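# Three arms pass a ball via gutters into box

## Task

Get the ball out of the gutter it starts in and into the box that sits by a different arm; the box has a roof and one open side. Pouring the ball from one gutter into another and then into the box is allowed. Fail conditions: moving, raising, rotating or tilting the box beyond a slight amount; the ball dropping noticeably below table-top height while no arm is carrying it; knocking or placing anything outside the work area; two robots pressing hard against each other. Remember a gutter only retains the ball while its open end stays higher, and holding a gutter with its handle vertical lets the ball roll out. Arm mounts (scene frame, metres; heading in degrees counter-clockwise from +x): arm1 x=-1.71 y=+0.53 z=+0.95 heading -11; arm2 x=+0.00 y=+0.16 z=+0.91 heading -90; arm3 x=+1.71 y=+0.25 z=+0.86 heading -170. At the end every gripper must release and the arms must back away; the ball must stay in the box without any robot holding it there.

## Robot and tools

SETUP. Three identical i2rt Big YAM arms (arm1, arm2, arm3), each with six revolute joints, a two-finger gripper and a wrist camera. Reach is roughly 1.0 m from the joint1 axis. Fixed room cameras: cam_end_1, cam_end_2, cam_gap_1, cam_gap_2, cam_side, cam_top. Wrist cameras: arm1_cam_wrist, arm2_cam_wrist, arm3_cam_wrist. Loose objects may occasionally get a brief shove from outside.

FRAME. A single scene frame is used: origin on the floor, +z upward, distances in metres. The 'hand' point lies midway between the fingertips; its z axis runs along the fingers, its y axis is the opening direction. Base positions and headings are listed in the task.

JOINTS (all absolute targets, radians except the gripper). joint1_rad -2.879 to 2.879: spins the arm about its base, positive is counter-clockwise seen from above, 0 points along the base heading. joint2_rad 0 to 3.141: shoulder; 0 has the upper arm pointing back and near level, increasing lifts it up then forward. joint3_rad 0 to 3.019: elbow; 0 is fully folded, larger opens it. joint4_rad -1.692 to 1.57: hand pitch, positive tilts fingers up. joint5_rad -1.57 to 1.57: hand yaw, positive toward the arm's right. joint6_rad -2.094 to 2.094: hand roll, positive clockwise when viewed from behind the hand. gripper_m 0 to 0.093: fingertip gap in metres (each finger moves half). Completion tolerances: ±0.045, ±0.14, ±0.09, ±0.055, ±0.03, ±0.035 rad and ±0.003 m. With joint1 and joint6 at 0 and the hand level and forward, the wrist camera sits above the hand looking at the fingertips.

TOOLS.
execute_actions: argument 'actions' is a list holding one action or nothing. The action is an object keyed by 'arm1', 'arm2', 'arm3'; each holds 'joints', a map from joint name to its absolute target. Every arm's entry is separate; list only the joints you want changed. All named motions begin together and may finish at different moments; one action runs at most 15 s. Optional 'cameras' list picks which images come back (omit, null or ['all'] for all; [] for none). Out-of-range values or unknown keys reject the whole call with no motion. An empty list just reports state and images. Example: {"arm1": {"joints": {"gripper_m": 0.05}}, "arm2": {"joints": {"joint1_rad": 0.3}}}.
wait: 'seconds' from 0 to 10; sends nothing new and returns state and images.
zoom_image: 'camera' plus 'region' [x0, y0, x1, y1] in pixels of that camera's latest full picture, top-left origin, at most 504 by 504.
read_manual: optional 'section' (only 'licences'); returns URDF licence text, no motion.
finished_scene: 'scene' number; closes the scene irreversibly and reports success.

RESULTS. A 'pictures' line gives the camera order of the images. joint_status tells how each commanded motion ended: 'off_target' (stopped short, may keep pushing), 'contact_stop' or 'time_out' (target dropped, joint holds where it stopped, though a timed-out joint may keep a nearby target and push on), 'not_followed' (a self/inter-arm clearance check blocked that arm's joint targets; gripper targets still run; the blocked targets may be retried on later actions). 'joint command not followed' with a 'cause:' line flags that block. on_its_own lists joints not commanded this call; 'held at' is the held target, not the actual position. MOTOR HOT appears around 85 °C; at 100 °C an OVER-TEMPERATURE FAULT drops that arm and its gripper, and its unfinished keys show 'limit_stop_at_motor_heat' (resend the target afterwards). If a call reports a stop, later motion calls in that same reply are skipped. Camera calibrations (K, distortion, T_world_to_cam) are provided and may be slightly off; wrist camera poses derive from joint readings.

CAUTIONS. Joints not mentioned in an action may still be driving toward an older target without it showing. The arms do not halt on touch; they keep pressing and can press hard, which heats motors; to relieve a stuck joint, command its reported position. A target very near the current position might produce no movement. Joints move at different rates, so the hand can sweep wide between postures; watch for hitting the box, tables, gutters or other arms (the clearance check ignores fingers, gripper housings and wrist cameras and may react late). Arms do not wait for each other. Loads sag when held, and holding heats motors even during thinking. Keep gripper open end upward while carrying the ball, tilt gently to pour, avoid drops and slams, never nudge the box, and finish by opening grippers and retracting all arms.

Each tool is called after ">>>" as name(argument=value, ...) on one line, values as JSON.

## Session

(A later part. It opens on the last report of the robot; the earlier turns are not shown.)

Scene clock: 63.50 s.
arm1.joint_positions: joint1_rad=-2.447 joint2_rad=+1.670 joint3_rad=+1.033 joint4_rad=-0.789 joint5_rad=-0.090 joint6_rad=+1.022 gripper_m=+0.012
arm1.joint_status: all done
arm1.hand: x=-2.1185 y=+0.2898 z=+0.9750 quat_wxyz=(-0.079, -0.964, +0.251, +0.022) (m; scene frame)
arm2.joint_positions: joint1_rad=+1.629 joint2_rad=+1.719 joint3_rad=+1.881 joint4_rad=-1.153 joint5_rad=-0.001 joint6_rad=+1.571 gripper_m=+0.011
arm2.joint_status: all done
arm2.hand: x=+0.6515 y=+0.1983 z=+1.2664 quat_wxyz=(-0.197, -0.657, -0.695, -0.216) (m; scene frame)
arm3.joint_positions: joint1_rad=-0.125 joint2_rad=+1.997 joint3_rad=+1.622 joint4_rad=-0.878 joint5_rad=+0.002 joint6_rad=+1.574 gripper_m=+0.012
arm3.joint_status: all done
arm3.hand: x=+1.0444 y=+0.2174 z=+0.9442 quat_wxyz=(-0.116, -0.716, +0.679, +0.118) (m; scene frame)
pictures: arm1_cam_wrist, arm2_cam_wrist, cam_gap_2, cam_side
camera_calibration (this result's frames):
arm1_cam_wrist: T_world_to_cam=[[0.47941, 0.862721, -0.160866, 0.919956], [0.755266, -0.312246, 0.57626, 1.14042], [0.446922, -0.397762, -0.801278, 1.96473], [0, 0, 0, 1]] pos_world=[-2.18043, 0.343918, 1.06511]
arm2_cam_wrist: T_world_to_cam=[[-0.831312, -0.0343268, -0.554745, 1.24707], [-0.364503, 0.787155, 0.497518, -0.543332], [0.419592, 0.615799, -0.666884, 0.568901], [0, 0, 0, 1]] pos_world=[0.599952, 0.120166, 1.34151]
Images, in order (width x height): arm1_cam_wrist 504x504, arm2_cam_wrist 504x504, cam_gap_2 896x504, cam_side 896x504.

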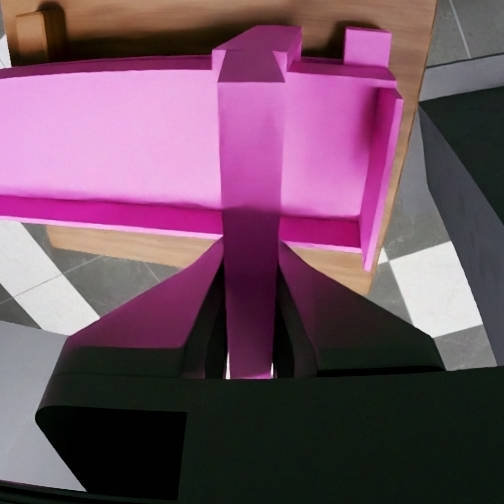

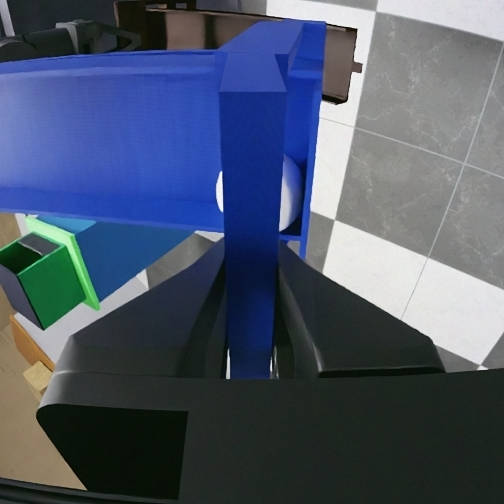

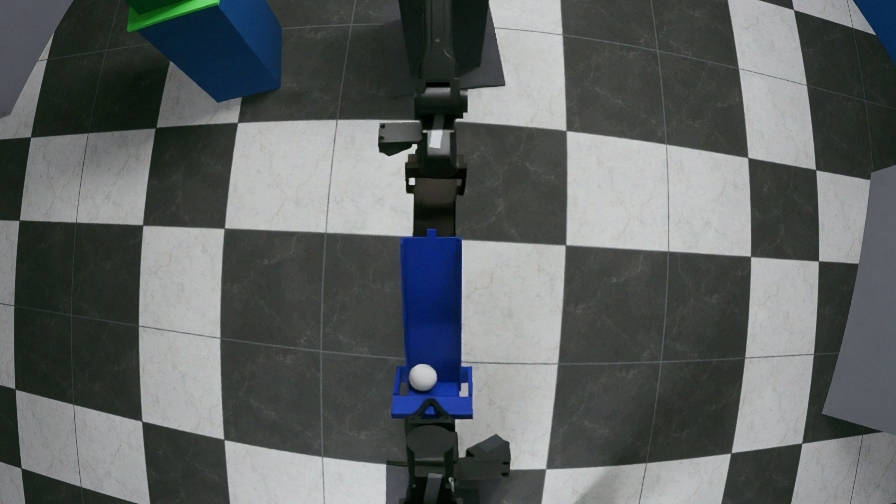

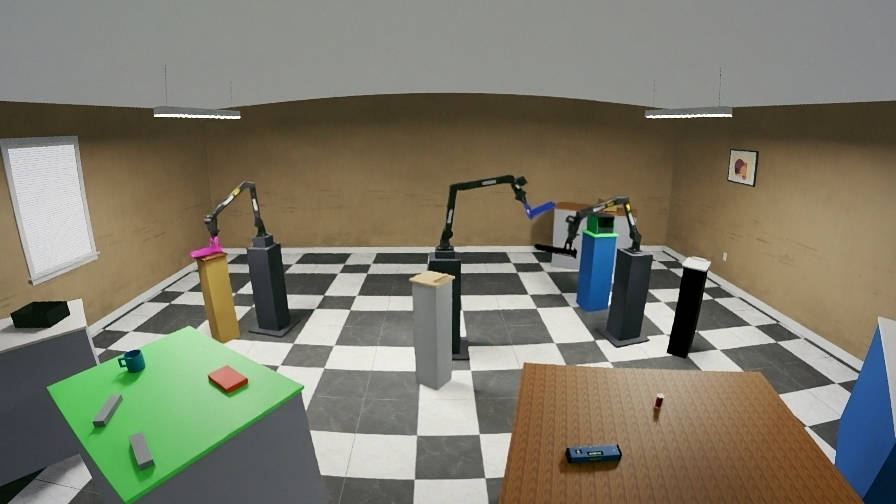

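>>> execute_actions(actions=[{"arm1":{"joints":{"joint2_rad":1.685}},"arm2":{"joints":{"joint2_rad":1.92,"joint4_rad":-1.26}}}], cameras=["cam_gap_2","cam_side"])

>>> zoom_image(camera="cam_side", region=[490, 170, 620, 270])

Scene clock: 65.47 s.
arm1.joint_positions: joint1_rad=-2.447 joint2_rad=+1.681 joint3_rad=+1.033 joint4_rad=-0.789 joint5_rad=-0.090 joint6_rad=+1.022 gripper_m=+0.012
arm1.joint_status: all done
arm1.hand: x=-2.1175 y=+0.2904 z=+0.9702 quat_wxyz=(-0.075, -0.965, +0.252, +0.018) (m; scene frame)
arm2.joint_positions: joint1_rad=+1.629 joint2_rad=+1.965 joint3_rad=+1.881 joint4_rad=-1.260 joint5_rad=-0.001 joint6_rad=+1.571 gripper_m=+0.011
arm2.joint_status: all done
arm2.hand: x=+0.6627 y=+0.2003 z=+1.0980 quat_wxyz=(-0.078, -0.682, -0.722, -0.090) (m; scene frame)
arm3.joint_positions: joint1_rad=-0.125 joint2_rad=+1.997 joint3_rad=+1.622 joint4_rad=-0.878 joint5_rad=+0.002 joint6_rad=+1.574 gripper_m=+0.012
arm3.joint_status: not commanded
arm3.hand: x=+1.0444 y=+0.2174 z=+0.9442 quat_wxyz=(-0.116, -0.716, +0.679, +0.118) (m; scene frame)
pictures: cam_gap_2, cam_side
Images, in order (width x height): cam_gap_2 896x504, cam_side 896x504.

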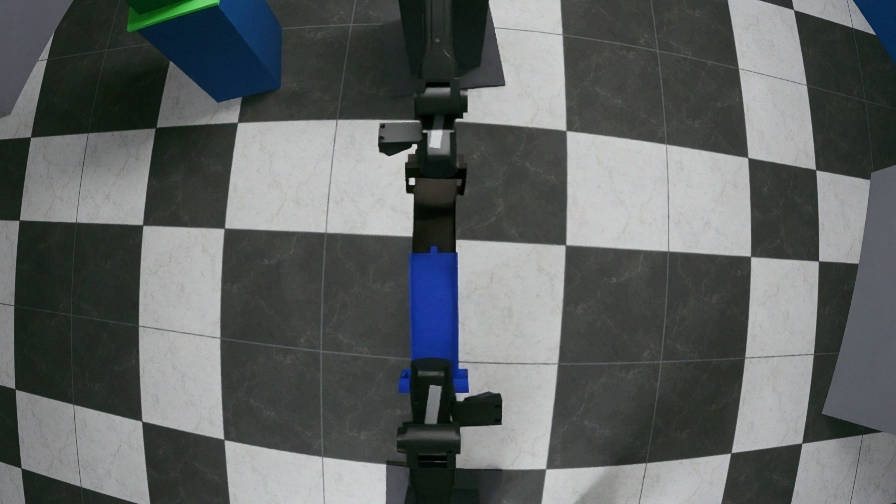

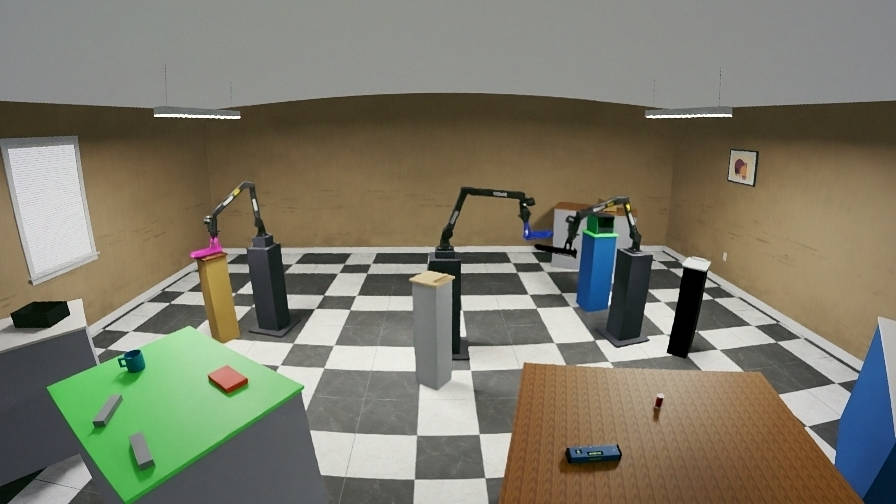

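Region (490, 170, 620, 270) of cam_side's 896x504 image, scaled by 3.877, with more detail than that image has; it fills the top 388 rows of this view, and the rest is white.

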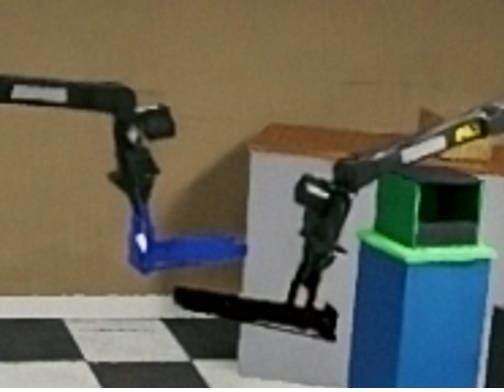

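>>> execute_actions(actions=[{"arm1":{"joints":{"gripper_m":0.06}},"arm2":{"joints":{"joint4_rad":-1.46}}}], cameras=["cam_gap_2","cam_side"])

>>> zoom_image(camera="cam_side", region=[490, 170, 620, 270])

>>> execute_actions(actions=[{"arm1":{"joints":{"joint2_rad":1.3,"joint4_rad":-1.0}}}], cameras=["arm3_cam_wrist","cam_gap_2","cam_end_1"])

Scene clock: 67.03 s.
arm1.joint_positions: joint1_rad=-2.447 joint2_rad=+1.681 joint3_rad=+1.033 joint4_rad=-0.789 joint5_rad=-0.090 joint6_rad=+1.022 gripper_m=+0.060
arm1.joint_status: all done
arm1.hand: x=-2.1175 y=+0.2904 z=+0.9702 quat_wxyz=(-0.075, -0.965, +0.252, +0.018) (m; scene frame)
arm2.joint_positions: joint1_rad=+1.629 joint2_rad=+1.965 joint3_rad=+1.881 joint4_rad=-1.455 joint5_rad=-0.001 joint6_rad=+1.571 gripper_m=+0.011
arm2.joint_status: all done
arm2.hand: x=+0.6155 y=+0.1976 z=+1.0913 quat_wxyz=(-0.012, -0.686, -0.727, -0.020) (m; scene frame)
arm3.joint_positions: joint1_rad=-0.125 joint2_rad=+1.997 joint3_rad=+1.622 joint4_rad=-0.878 joint5_rad=+0.002 joint6_rad=+1.574 gripper_m=+0.012
arm3.joint_status: not commanded
arm3.hand: x=+1.0444 y=+0.2174 z=+0.9442 quat_wxyz=(-0.116, -0.716, +0.679, +0.118) (m; scene frame)
pictures: cam_gap_2, cam_side
Images, in order (width x height): cam_gap_2 896x504, cam_side 896x504.

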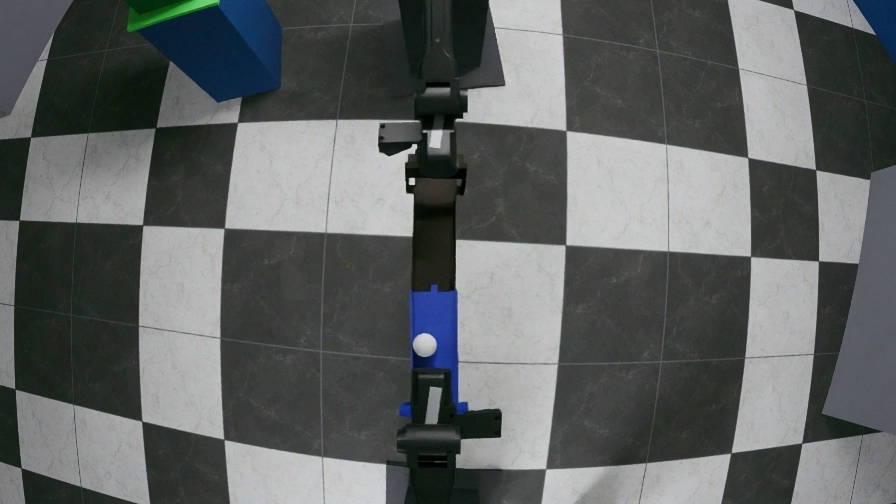

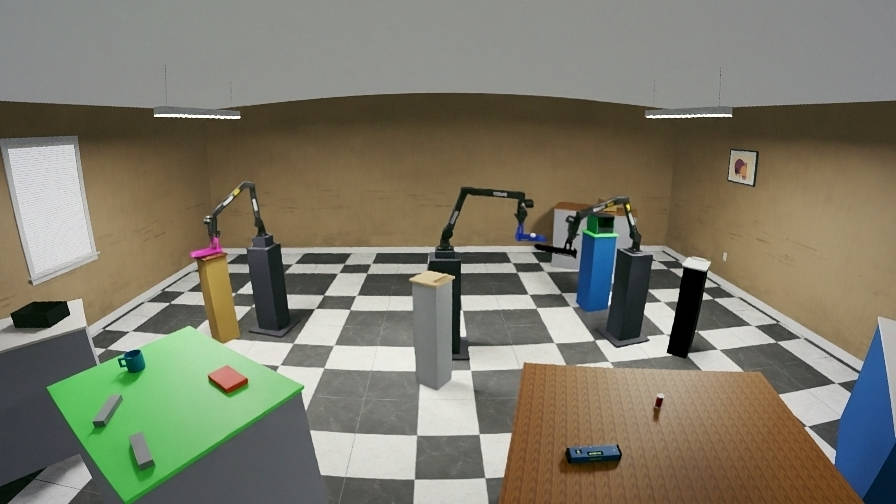

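Region (490, 170, 620, 270) of cam_side's 896x504 image, scaled by 3.877, with more detail than that image has; it fills the top 388 rows of this view, and the rest is white.

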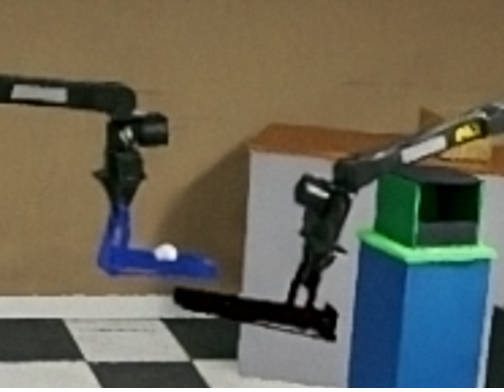

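Scene clock: 68.33 s.
arm1.joint_positions: joint1_rad=-2.447 joint2_rad=+1.297 joint3_rad=+1.033 joint4_rad=-0.993 joint5_rad=-0.090 joint6_rad=+1.022 gripper_m=+0.060
arm1.joint_status: all done
arm1.hand: x=-2.0833 y=+0.3081 z=+1.1248 quat_wxyz=(-0.136, -0.956, +0.245, +0.083) (m; scene frame)
arm2.joint_positions: joint1_rad=+1.629 joint2_rad=+1.965 joint3_rad=+1.881 joint4_rad=-1.455 joint5_rad=-0.001 joint6_rad=+1.571 gripper_m=+0.011
arm2.joint_status: not commanded
arm2.hand: x=+0.6153 y=+0.1976 z=+1.0913 quat_wxyz=(-0.011, -0.686, -0.727, -0.019) (m; scene frame)
arm3.joint_positions: joint1_rad=-0.125 joint2_rad=+1.995 joint3_rad=+1.622 joint4_rad=-0.875 joint5_rad=+0.000 joint6_rad=+1.575 gripper_m=+0.012
arm3.joint_status: not commanded
arm3.hand: x=+1.0438 y=+0.2171 z=+0.9452 quat_wxyz=(-0.118, -0.715, +0.679, +0.118) (m; scene frame)
pictures: arm3_cam_wrist, cam_end_1, cam_gap_2
camera_calibration (this result's frames):
arm3_cam_wrist: T_world_to_cam=[[0.947557, 0.0491466, -0.315784, -0.706262], [0.221706, -0.812758, 0.538769, -0.560696], [-0.230178, -0.580525, -0.78103, 1.22528], [0, 0, 0, 1]] pos_world=[1.07556, 0.290305, 1.03604]
Images, in order (width x height): arm3_cam_wrist 504x504, cam_end_1 896x504, cam_gap_2 896x504.

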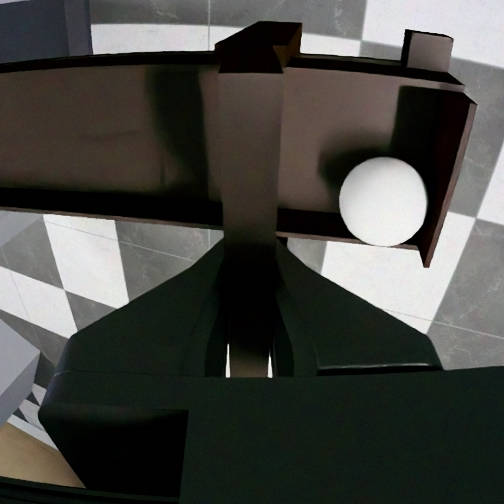

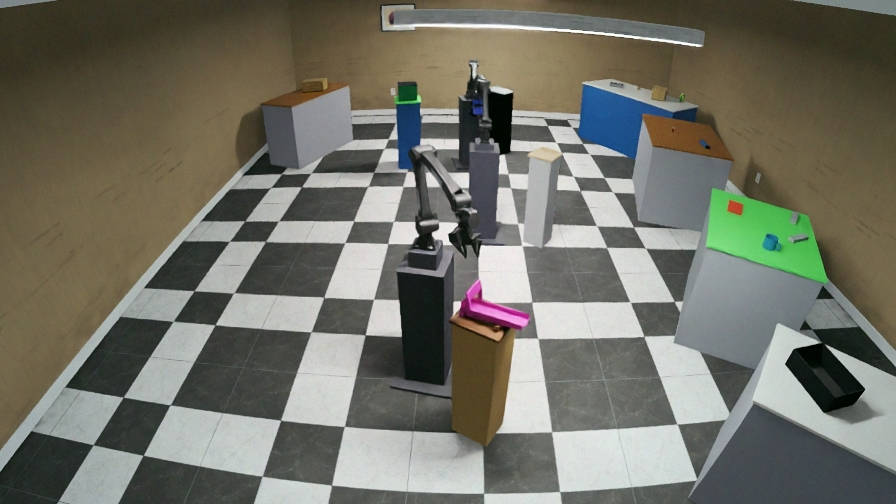

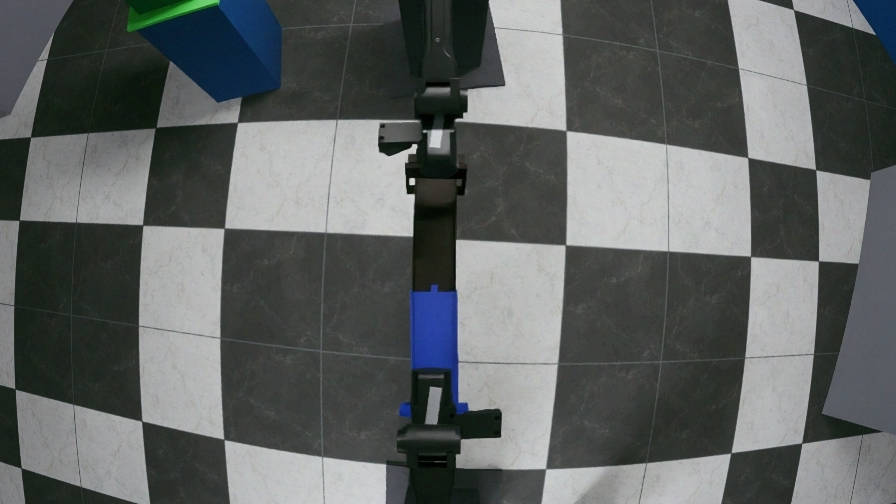

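>>> execute_actions(actions=[{"arm2":{"joints":{"joint2_rad":1.45}}}], cameras=[])

>>> execute_actions(actions=[{"arm2":{"joints":{"joint1_rad":-0.38,"joint3_rad":1.245,"joint4_rad":-1.19,"joint5_rad":-0.175,"joint6_rad":0.21}},"arm3":{"joints":{"joint2_rad":1.45,"joint4_rad":-1.1,"joint1_rad":-0.4}}}], cameras=[])

>>> execute_actions(actions=[{"arm2":{"joints":{"joint2_rad":1.69,"joint4_rad":-1.04}},"arm3":{"joints":{"joint2_rad":1.1,"joint3_rad":1.25,"joint1_rad":-0.7}}}], cameras=["arm2_cam_wrist"])

>>> execute_actions(actions=[{"arm3":{"joints":{"joint2_rad":0.83,"joint3_rad":0.79,"joint1_rad":-1.0}}}], cameras=["arm3_cam_wrist","cam_end_2","cam_top"])

Scene clock: 74.53 s.
arm1.joint_positions: joint1_rad=-2.447 joint2_rad=+1.297 joint3_rad=+1.033 joint4_rad=-0.993 joint5_rad=-0.090 joint6_rad=+1.022 gripper_m=+0.060
arm1.joint_status: not commanded
arm1.hand: x=-2.0833 y=+0.3081 z=+1.1248 quat_wxyz=(-0.136, -0.956, +0.245, +0.083) (m; scene frame)
arm2.joint_positions: joint1_rad=+1.629 joint2_rad=+1.462 joint3_rad=+1.883 joint4_rad=-1.461 joint5_rad=-0.001 joint6_rad=+1.571 gripper_m=+0.011
arm2.joint_status: all done
arm2.hand: x=+0.5152 y=+0.1895 z=+1.3719 quat_wxyz=(-0.180, -0.662, -0.700, -0.198) (m; scene frame)
arm3.joint_positions: joint1_rad=-0.125 joint2_rad=+1.995 joint3_rad=+1.622 joint4_rad=-0.875 joint5_rad=+0.000 joint6_rad=+1.575 gripper_m=+0.012
arm3.joint_status: not commanded
arm3.hand: x=+1.0438 y=+0.2171 z=+0.9452 quat_wxyz=(-0.118, -0.715, +0.679, +0.118) (m; scene frame)
pictures: none
No camera images: the call's "cameras" was empty. Leave "cameras" out to get every camera's image.

Scene clock: 76.70 s.
arm1.joint_positions: joint1_rad=-2.447 joint2_rad=+1.297 joint3_rad=+1.033 joint4_rad=-0.993 joint5_rad=-0.090 joint6_rad=+1.022 gripper_m=+0.060
arm1.joint_status: not commanded
arm1.hand: x=-2.0833 y=+0.3081 z=+1.1248 quat_wxyz=(-0.136, -0.956, +0.245, +0.083) (m; scene frame)
arm2.joint_positions: joint1_rad=-0.383 joint2_rad=+1.472 joint3_rad=+1.249 joint4_rad=-1.195 joint5_rad=-0.170 joint6_rad=+0.223 gripper_m=+0.011
arm2.joint_status: all done
arm2.hand: x=-0.1478 y=-0.2771 z=+1.0911 quat_wxyz=(-0.113, -0.878, -0.466, -0.004) (m; scene frame)
arm3.joint_positions: joint1_rad=-0.393 joint2_rad=+1.474 joint3_rad=+1.634 joint4_rad=-1.109 joint5_rad=-0.001 joint6_rad=+1.576 gripper_m=+0.012
arm3.joint_status: all done
arm3.hand: x=+1.1600 y=+0.3719 z=+1.2454 quat_wxyz=(-0.196, -0.595, +0.740, +0.245) (m; scene frame)
pictures: none
No camera images: the call's "cameras" was empty. Leave "cameras" out to get every camera's image.

Scene clock: 77.97 s.
arm1.joint_positions: joint1_rad=-2.447 joint2_rad=+1.297 joint3_rad=+1.033 joint4_rad=-0.993 joint5_rad=-0.090 joint6_rad=+1.022 gripper_m=+0.060
arm1.joint_status: not commanded
arm1.hand: x=-2.0833 y=+0.3081 z=+1.1248 quat_wxyz=(-0.136, -0.956, +0.245, +0.083) (m; scene frame)
arm2.joint_positions: joint1_rad=-0.383 joint2_rad=+1.716 joint3_rad=+1.234 joint4_rad=-1.047 joint5_rad=-0.171 joint6_rad=+0.222 gripper_m=+0.011
arm2.joint_status: all done
arm2.hand: x=-0.1579 y=-0.3046 z=+0.9769 quat_wxyz=(-0.077, -0.881, -0.464, -0.047) (m; scene frame)
arm3.joint_positions: joint1_rad=-0.705 joint2_rad=+1.106 joint3_rad=+1.221 joint4_rad=-1.112 joint5_rad=+0.002 joint6_rad=+1.577 gripper_m=+0.012
arm3.joint_status: all done
arm3.hand: x=+1.3516 y=+0.4649 z=+1.2049 quat_wxyz=(-0.145, -0.475, +0.830, +0.252) (m; scene frame)
pictures: arm2_cam_wrist
camera_calibration (this result's frames):
arm2_cam_wrist: T_world_to_cam=[[-0.805626, 0.565909, -0.175252, 0.212484], [0.377339, 0.718223, 0.584612, -0.287414], [0.456707, 0.40485, -0.792159, 1.08906], [0, 0, 0, 1]] pos_world=[-0.217744, -0.354723, 1.06797]
Images, in order (width x height): arm2_cam_wrist 504x504.

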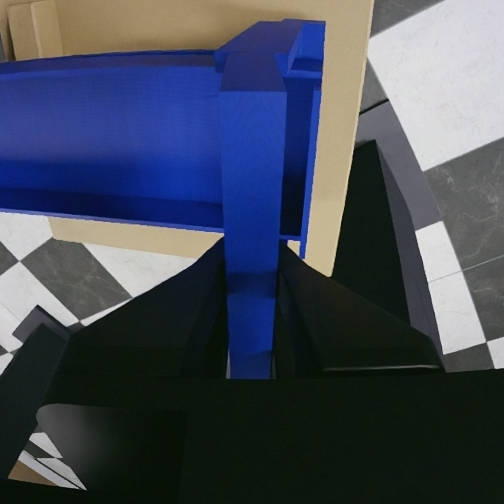

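Scene clock: 79.33 s.
arm1.joint_positions: joint1_rad=-2.447 joint2_rad=+1.297 joint3_rad=+1.033 joint4_rad=-0.993 joint5_rad=-0.090 joint6_rad=+1.022 gripper_m=+0.060
arm1.joint_status: not commanded
arm1.hand: x=-2.0833 y=+0.3081 z=+1.1248 quat_wxyz=(-0.136, -0.956, +0.245, +0.083) (m; scene frame)
arm2.joint_positions: joint1_rad=-0.383 joint2_rad=+1.716 joint3_rad=+1.234 joint4_rad=-1.047 joint5_rad=-0.171 joint6_rad=+0.222 gripper_m=+0.011
arm2.joint_status: not commanded
arm2.hand: x=-0.1579 y=-0.3046 z=+0.9769 quat_wxyz=(-0.077, -0.881, -0.464, -0.047) (m; scene frame)
arm3.joint_positions: joint1_rad=-1.003 joint2_rad=+0.837 joint3_rad=+0.750 joint4_rad=-1.111 joint5_rad=+0.002 joint6_rad=+1.577 gripper_m=+0.012
arm3.joint_status: all done
arm3.hand: x=+1.5220 y=+0.4643 z=+1.0607 quat_wxyz=(-0.072, -0.355, +0.915, +0.179) (m; scene frame)
pictures: arm3_cam_wrist, cam_end_2, cam_top
camera_calibration (this result's frames):
arm3_cam_wrist: T_world_to_cam=[[0.626244, -0.688774, -0.365252, -0.250901], [-0.460509, -0.704834, 0.539574, 0.459318], [-0.629087, -0.169703, -0.758585, 1.96164], [0, 0, 0, 1]] pos_world=[1.60269, 0.483825, 1.14859]
Images, in order (width x height): arm3_cam_wrist 504x504, cam_end_2 896x504, cam_top 896x504.

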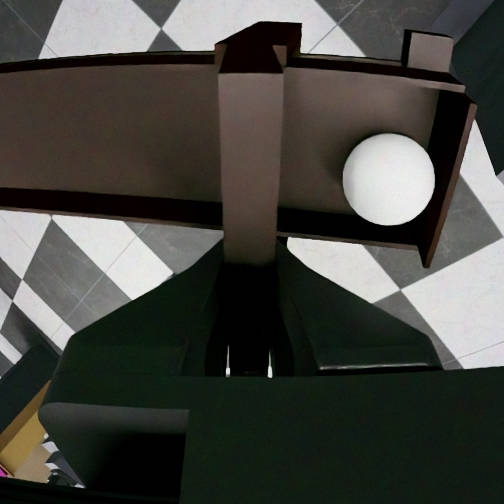

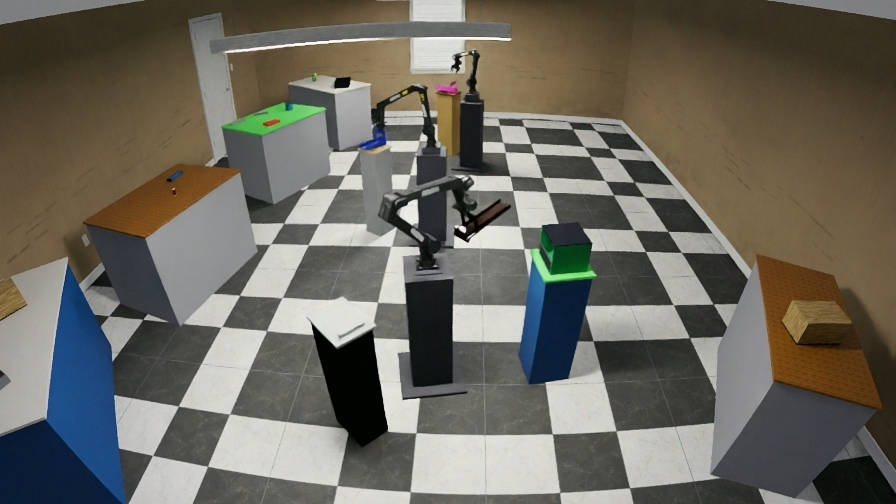

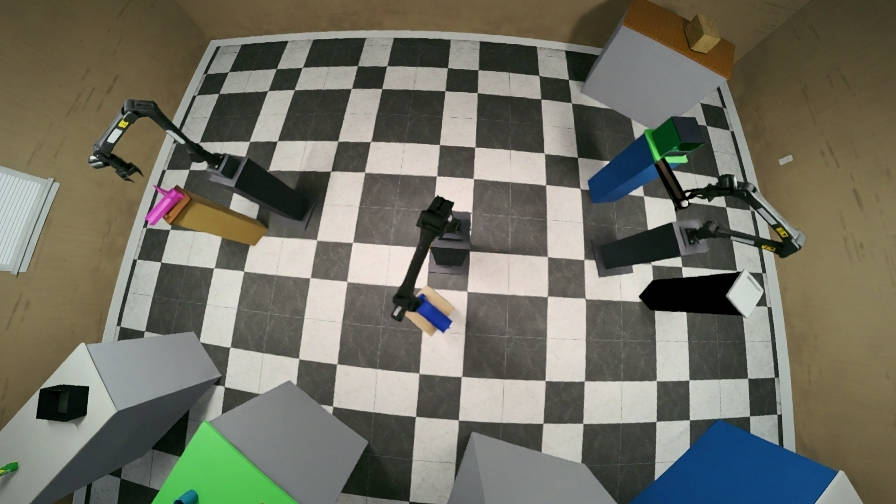

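>>> execute_actions(actions=[{"arm2":{"joints":{"joint2_rad":1.725}},"arm3":{"joints":{"joint4_rad":-1.27,"joint1_rad":-1.665}}}], cameras=["arm3_cam_wrist","cam_end_2","cam_top","cam_side"])

>>> zoom_image(camera="cam_end_2", region=[430, 170, 610, 300])

>>> zoom_image(camera="cam_top", region=[640, 105, 760, 215])

>>> zoom_image(camera="cam_side", region=[570, 180, 680, 260])

Scene clock: 81.60 s.
arm1.joint_positions: joint1_rad=-2.447 joint2_rad=+1.297 joint3_rad=+1.033 joint4_rad=-0.993 joint5_rad=-0.090 joint6_rad=+1.022 gripper_m=+0.060
arm1.joint_status: not commanded
arm1.hand: x=-2.0833 y=+0.3081 z=+1.1248 quat_wxyz=(-0.136, -0.956, +0.245, +0.083) (m; scene frame)
arm2.joint_positions: joint1_rad=-0.383 joint2_rad=+1.716 joint3_rad=+1.234 joint4_rad=-1.047 joint5_rad=-0.171 joint6_rad=+0.222 gripper_m=+0.011
arm2.joint_status: all done
arm2.hand: x=-0.1579 y=-0.3046 z=+0.9769 quat_wxyz=(-0.077, -0.881, -0.464, -0.047) (m; scene frame)
arm3.joint_positions: joint1_rad=-1.663 joint2_rad=+0.837 joint3_rad=+0.750 joint4_rad=-1.269 joint5_rad=+0.000 joint6_rad=+1.577 gripper_m=+0.012
arm3.joint_status: all done
arm3.hand: x=+1.6957 y=+0.5029 z=+1.0475 quat_wxyz=(-0.012, -0.040, +0.993, +0.112) (m; scene frame)
pictures: arm3_cam_wrist, cam_end_2, cam_side, cam_top
camera_calibration (this result's frames):
arm3_cam_wrist: T_world_to_cam=[[0.0754402, -0.975109, -0.208497, 0.575778], [-0.797279, -0.184565, 0.574702, 0.846286], [-0.598879, 0.122875, -0.791357, 1.90342], [0, 0, 0, 1]] pos_world=[1.77121, 0.483758, 1.13997]
Images, in order (width x height): arm3_cam_wrist 504x504, cam_end_2 896x504, cam_side 896x504, cam_top 896x504.

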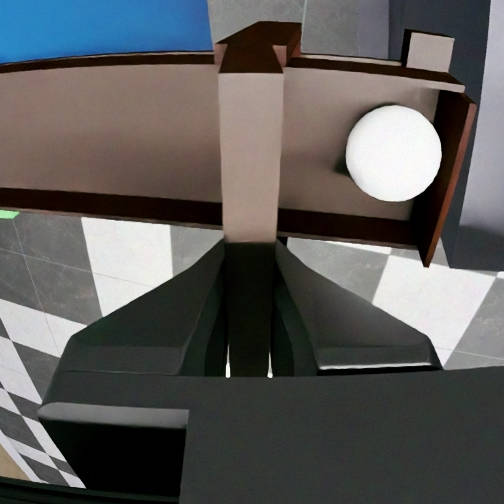

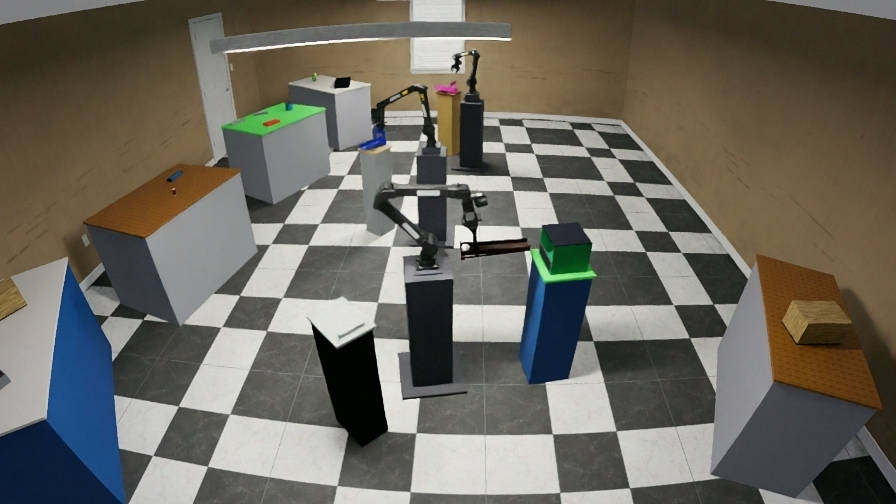

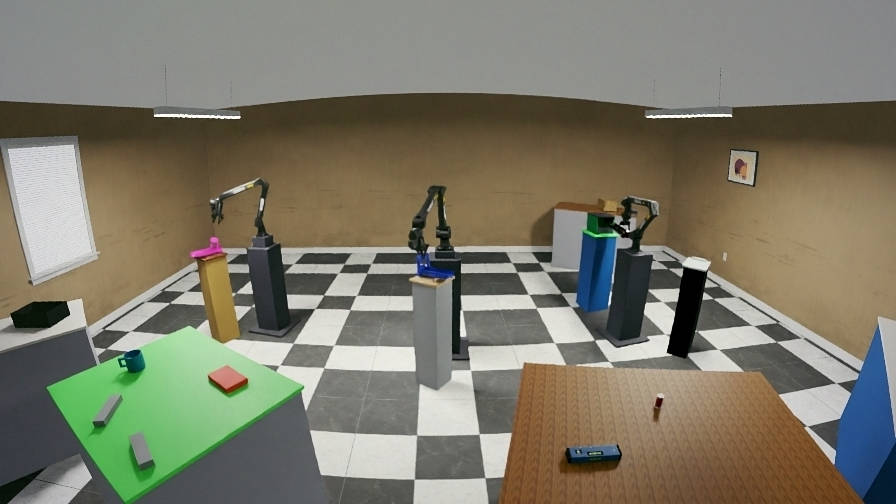

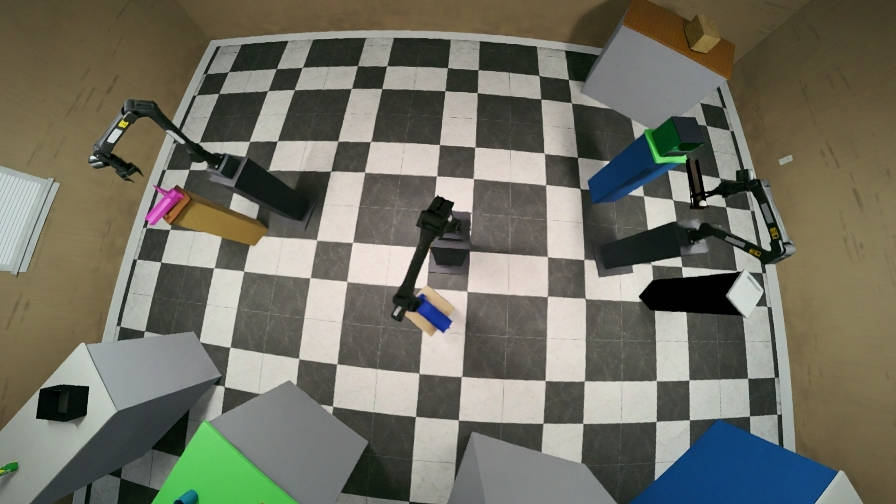

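Region (430, 170, 610, 300) of cam_end_2's 896x504 image, scaled by 2.800, with more detail than that image has.

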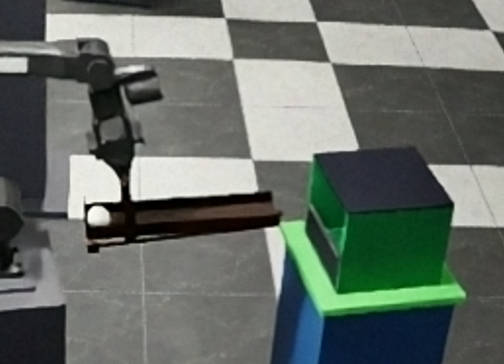

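Region (640, 105, 760, 215) of cam_top's 896x504 image, scaled by 4.200, with more detail than that image has; it fills the top 462 rows of this view, and the rest is white.

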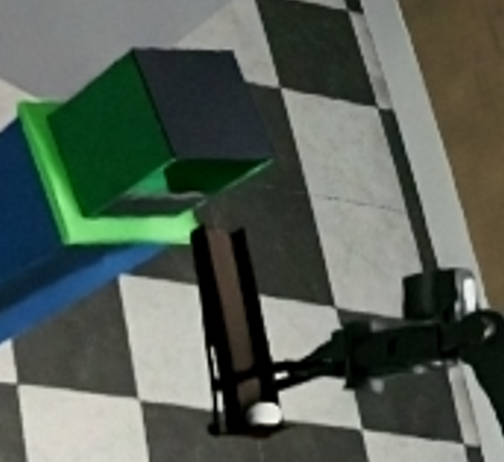

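Region (570, 180, 680, 260) of cam_side's 896x504 image, scaled by 4.582, with more detail than that image has; it fills the top 367 rows of this view, and the rest is white.

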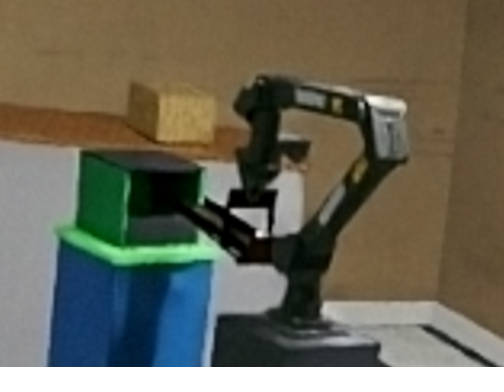

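>>> execute_actions(actions=[{"arm2":{"joints":{"gripper_m":0.06}},"arm3":{"joints":{"joint2_rad":1.01,"joint3_rad":0.905,"joint4_rad":-1.175}}}], cameras=["arm3_cam_wrist","cam_end_2","cam_side"])

>>> zoom_image(camera="cam_end_2", region=[460, 190, 600, 290])

>>> zoom_image(camera="cam_side", region=[575, 195, 645, 250])

Scene clock: 84.27 s.
arm1.joint_positions: joint1_rad=-2.447 joint2_rad=+1.297 joint3_rad=+1.033 joint4_rad=-0.993 joint5_rad=-0.090 joint6_rad=+1.022 gripper_m=+0.060
arm1.joint_status: not commanded
arm1.hand: x=-2.0833 y=+0.3081 z=+1.1248 quat_wxyz=(-0.136, -0.956, +0.245, +0.083) (m; scene frame)
arm2.joint_positions: joint1_rad=-0.383 joint2_rad=+1.716 joint3_rad=+1.234 joint4_rad=-1.047 joint5_rad=-0.173 joint6_rad=+0.222 gripper_m=+0.060
arm2.joint_status: all done
arm2.hand: x=-0.1576 y=-0.3047 z=+0.9769 quat_wxyz=(-0.078, -0.881, -0.464, -0.047) (m; scene frame)
arm3.joint_positions: joint1_rad=-1.663 joint2_rad=+1.021 joint3_rad=+0.842 joint4_rad=-1.183 joint5_rad=+0.000 joint6_rad=+1.577 gripper_m=+0.012
arm3.joint_status: all done
arm3.hand: x=+1.6906 y=+0.5602 z=+1.0447 quat_wxyz=(-0.012, -0.040, +0.993, +0.109) (m; scene frame)
pictures: arm3_cam_wrist, cam_end_2, cam_side
camera_calibration (this result's frames):
arm3_cam_wrist: T_world_to_cam=[[0.075605, -0.976199, -0.203272, 0.626336], [-0.797536, -0.181562, 0.575301, 0.85249], [-0.598514, 0.118621, -0.792281, 1.89389], [0, 0, 0, 1]] pos_world=[1.76606, 0.541552, 1.13737]
Images, in order (width x height): arm3_cam_wrist 504x504, cam_end_2 896x504, cam_side 896x504.

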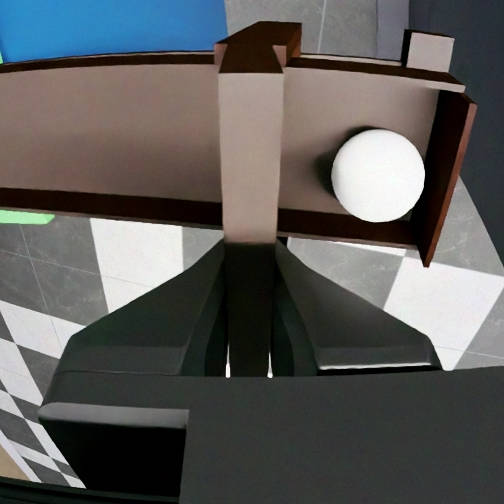

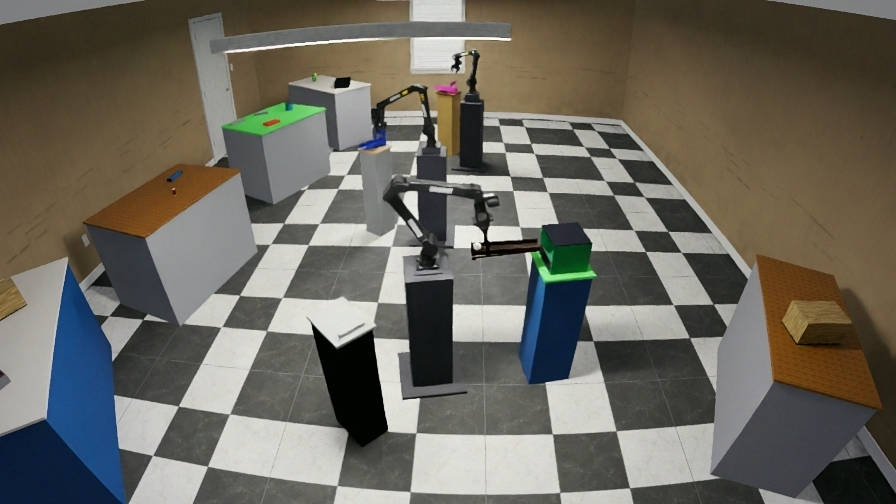

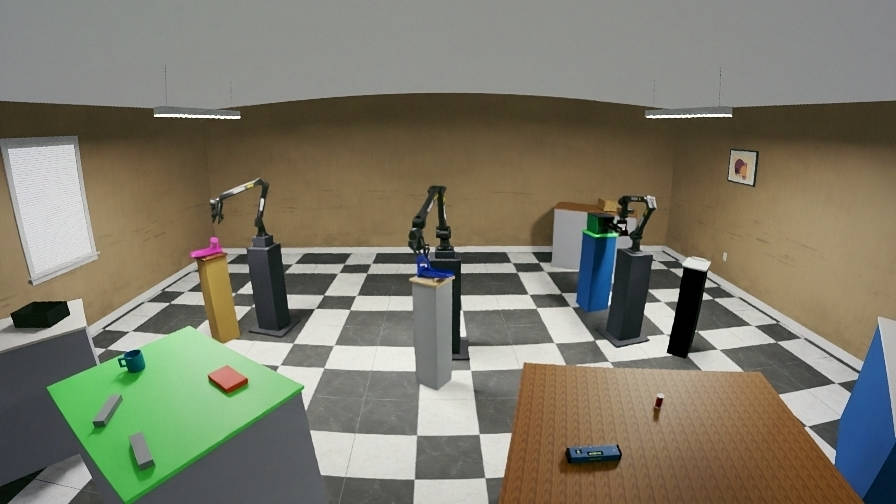

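Region (460, 190, 600, 290) of cam_end_2's 896x504 image, scaled by 3.600, with more detail than that image has; it fills the top 360 rows of this view, and the rest is white.

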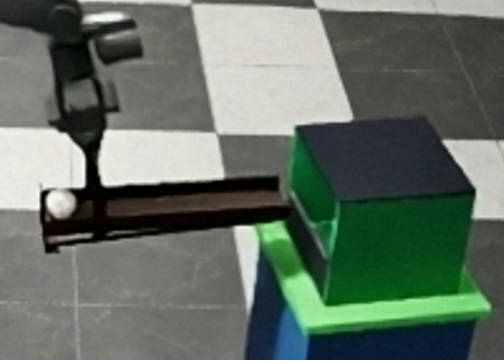

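Region (575, 195, 645, 250) of cam_side's 896x504 image, scaled by 7.200, with more detail than that image has; it fills the top 396 rows of this view, and the rest is white.

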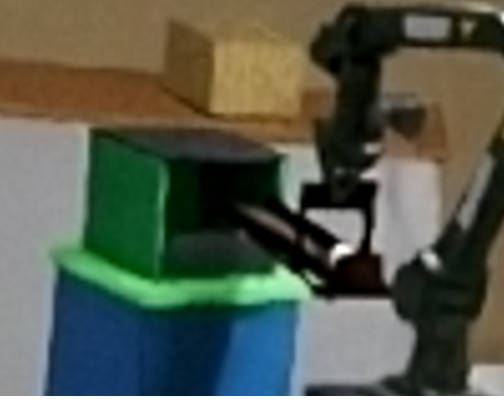

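>>> execute_actions(actions=[{"arm2":{"joints":{"joint2_rad":1.3,"joint4_rad":-1.3}},"arm3":{"joints":{"joint1_rad":-1.632,"joint2_rad":1.10,"joint3_rad":0.98,"joint4_rad":-1.15}}}], cameras=["cam_end_2"])

>>> zoom_image(camera="cam_end_2", region=[460, 190, 600, 290])

Scene clock: 86.47 s.
arm1.joint_positions: joint1_rad=-2.447 joint2_rad=+1.297 joint3_rad=+1.033 joint4_rad=-0.993 joint5_rad=-0.090 joint6_rad=+1.022 gripper_m=+0.060
arm1.joint_status: not commanded
arm1.hand: x=-2.0833 y=+0.3081 z=+1.1248 quat_wxyz=(-0.136, -0.956, +0.245, +0.083) (m; scene frame)
arm2.joint_positions: joint1_rad=-0.383 joint2_rad=+1.284 joint3_rad=+1.234 joint4_rad=-1.294 joint5_rad=-0.173 joint6_rad=+0.222 gripper_m=+0.060
arm2.joint_status: all done
arm2.hand: x=-0.1312 y=-0.2356 z=+1.1592 quat_wxyz=(-0.137, -0.873, -0.468, +0.023) (m; scene frame)
arm3.joint_positions: joint1_rad=-1.637 joint2_rad=+1.108 joint3_rad=+0.913 joint4_rad=-1.160 joint5_rad=+0.000 joint6_rad=+1.577 gripper_m=+0.012
arm3.joint_status: all done
arm3.hand: x=+1.6792 y=+0.5910 z=+1.0501 quat_wxyz=(-0.013, -0.053, +0.992, +0.112) (m; scene frame)
pictures: cam_end_2
Images, in order (width x height): cam_end_2 896x504.

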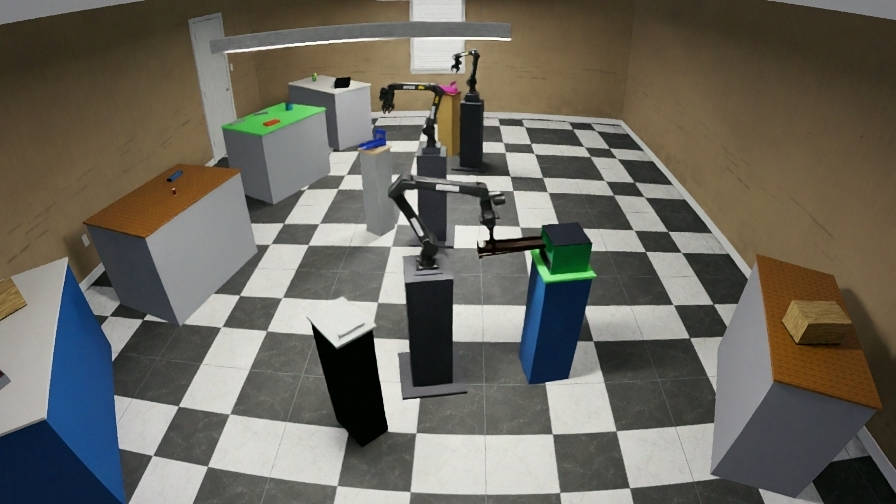

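Region (460, 190, 600, 290) of cam_end_2's 896x504 image, scaled by 3.600, with more detail than that image has; it fills the top 360 rows of this view, and the rest is white.

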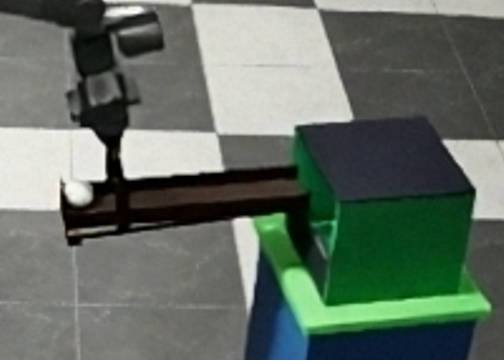

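>>> execute_actions(actions=[{"arm3":{"joints":{"joint2_rad":1.17,"joint3_rad":1.047,"joint4_rad":-1.177}}}], cameras=[])

>>> execute_actions(actions=[{"arm3":{"joints":{"joint2_rad":1.243,"joint3_rad":1.116,"joint4_rad":-1.194}}}], cameras=["cam_end_2","cam_side"])

>>> zoom_image(camera="cam_end_2", region=[460, 190, 600, 290])

>>> zoom_image(camera="cam_side", region=[575, 195, 645, 250])

Scene clock: 88.37 s.
arm1.joint_positions: joint1_rad=-2.447 joint2_rad=+1.297 joint3_rad=+1.033 joint4_rad=-0.993 joint5_rad=-0.090 joint6_rad=+1.022 gripper_m=+0.060
arm1.joint_status: not commanded
arm1.hand: x=-2.0833 y=+0.3081 z=+1.1248 quat_wxyz=(-0.136, -0.956, +0.245, +0.083) (m; scene frame)
arm2.joint_positions: joint1_rad=-0.383 joint2_rad=+1.284 joint3_rad=+1.234 joint4_rad=-1.294 joint5_rad=-0.173 joint6_rad=+0.222 gripper_m=+0.060
arm2.joint_status: not commanded
arm2.hand: x=-0.1312 y=-0.2356 z=+1.1592 quat_wxyz=(-0.137, -0.873, -0.468, +0.023) (m; scene frame)
arm3.joint_positions: joint1_rad=-1.637 joint2_rad=+1.177 joint3_rad=+0.977 joint4_rad=-1.179 joint5_rad=+0.000 joint6_rad=+1.577 gripper_m=+0.012
arm3.joint_status: all done
arm3.hand: x=+1.6770 y=+0.6108 z=+1.0542 quat_wxyz=(-0.013, -0.053, +0.993, +0.101) (m; scene frame)
pictures: none
No camera images: the call's "cameras" was empty. Leave "cameras" out to get every camera's image.

Scene clock: 89.13 s.
arm1.joint_positions: joint1_rad=-2.447 joint2_rad=+1.297 joint3_rad=+1.033 joint4_rad=-0.993 joint5_rad=-0.090 joint6_rad=+1.022 gripper_m=+0.060
arm1.joint_status: not commanded
arm1.hand: x=-2.0833 y=+0.3081 z=+1.1248 quat_wxyz=(-0.136, -0.956, +0.245, +0.083) (m; scene frame)
arm2.joint_positions: joint1_rad=-0.383 joint2_rad=+1.284 joint3_rad=+1.234 joint4_rad=-1.294 joint5_rad=-0.173 joint6_rad=+0.222 gripper_m=+0.060
arm2.joint_status: not commanded
arm2.hand: x=-0.1312 y=-0.2356 z=+1.1592 quat_wxyz=(-0.137, -0.873, -0.468, +0.023) (m; scene frame)
arm3.joint_positions: joint1_rad=-1.637 joint2_rad=+1.250 joint3_rad=+1.048 joint4_rad=-1.197 joint5_rad=+0.000 joint6_rad=+1.577 gripper_m=+0.012
arm3.joint_status: all done
arm3.hand: x=+1.6745 y=+0.6331 z=+1.0575 quat_wxyz=(-0.012, -0.053, +0.994, +0.091) (m; scene frame)
pictures: cam_end_2, cam_side
Images, in order (width x height): cam_end_2 896x504, cam_side 896x504.

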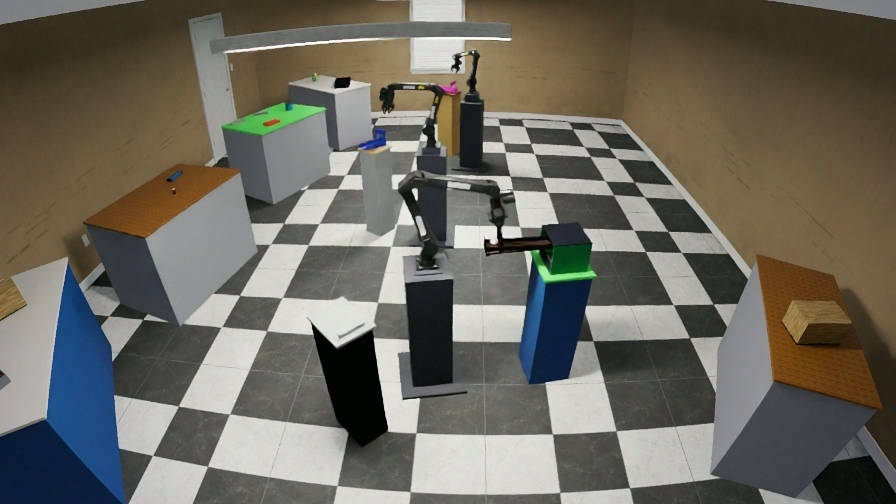

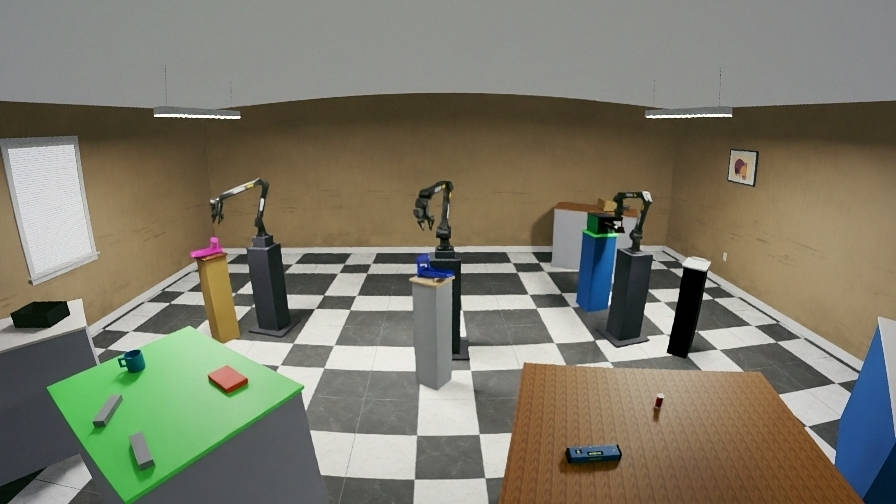

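Region (460, 190, 600, 290) of cam_end_2's 896x504 image, scaled by 3.600, with more detail than that image has; it fills the top 360 rows of this view, and the rest is white.

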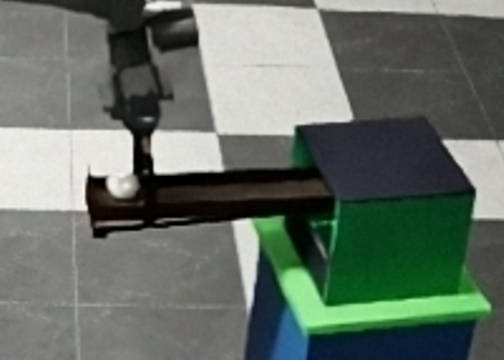

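Region (575, 195, 645, 250) of cam_side's 896x504 image, scaled by 7.200, with more detail than that image has; it fills the top 396 rows of this view, and the rest is white.

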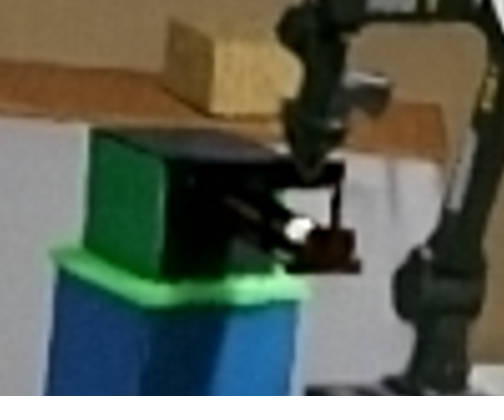

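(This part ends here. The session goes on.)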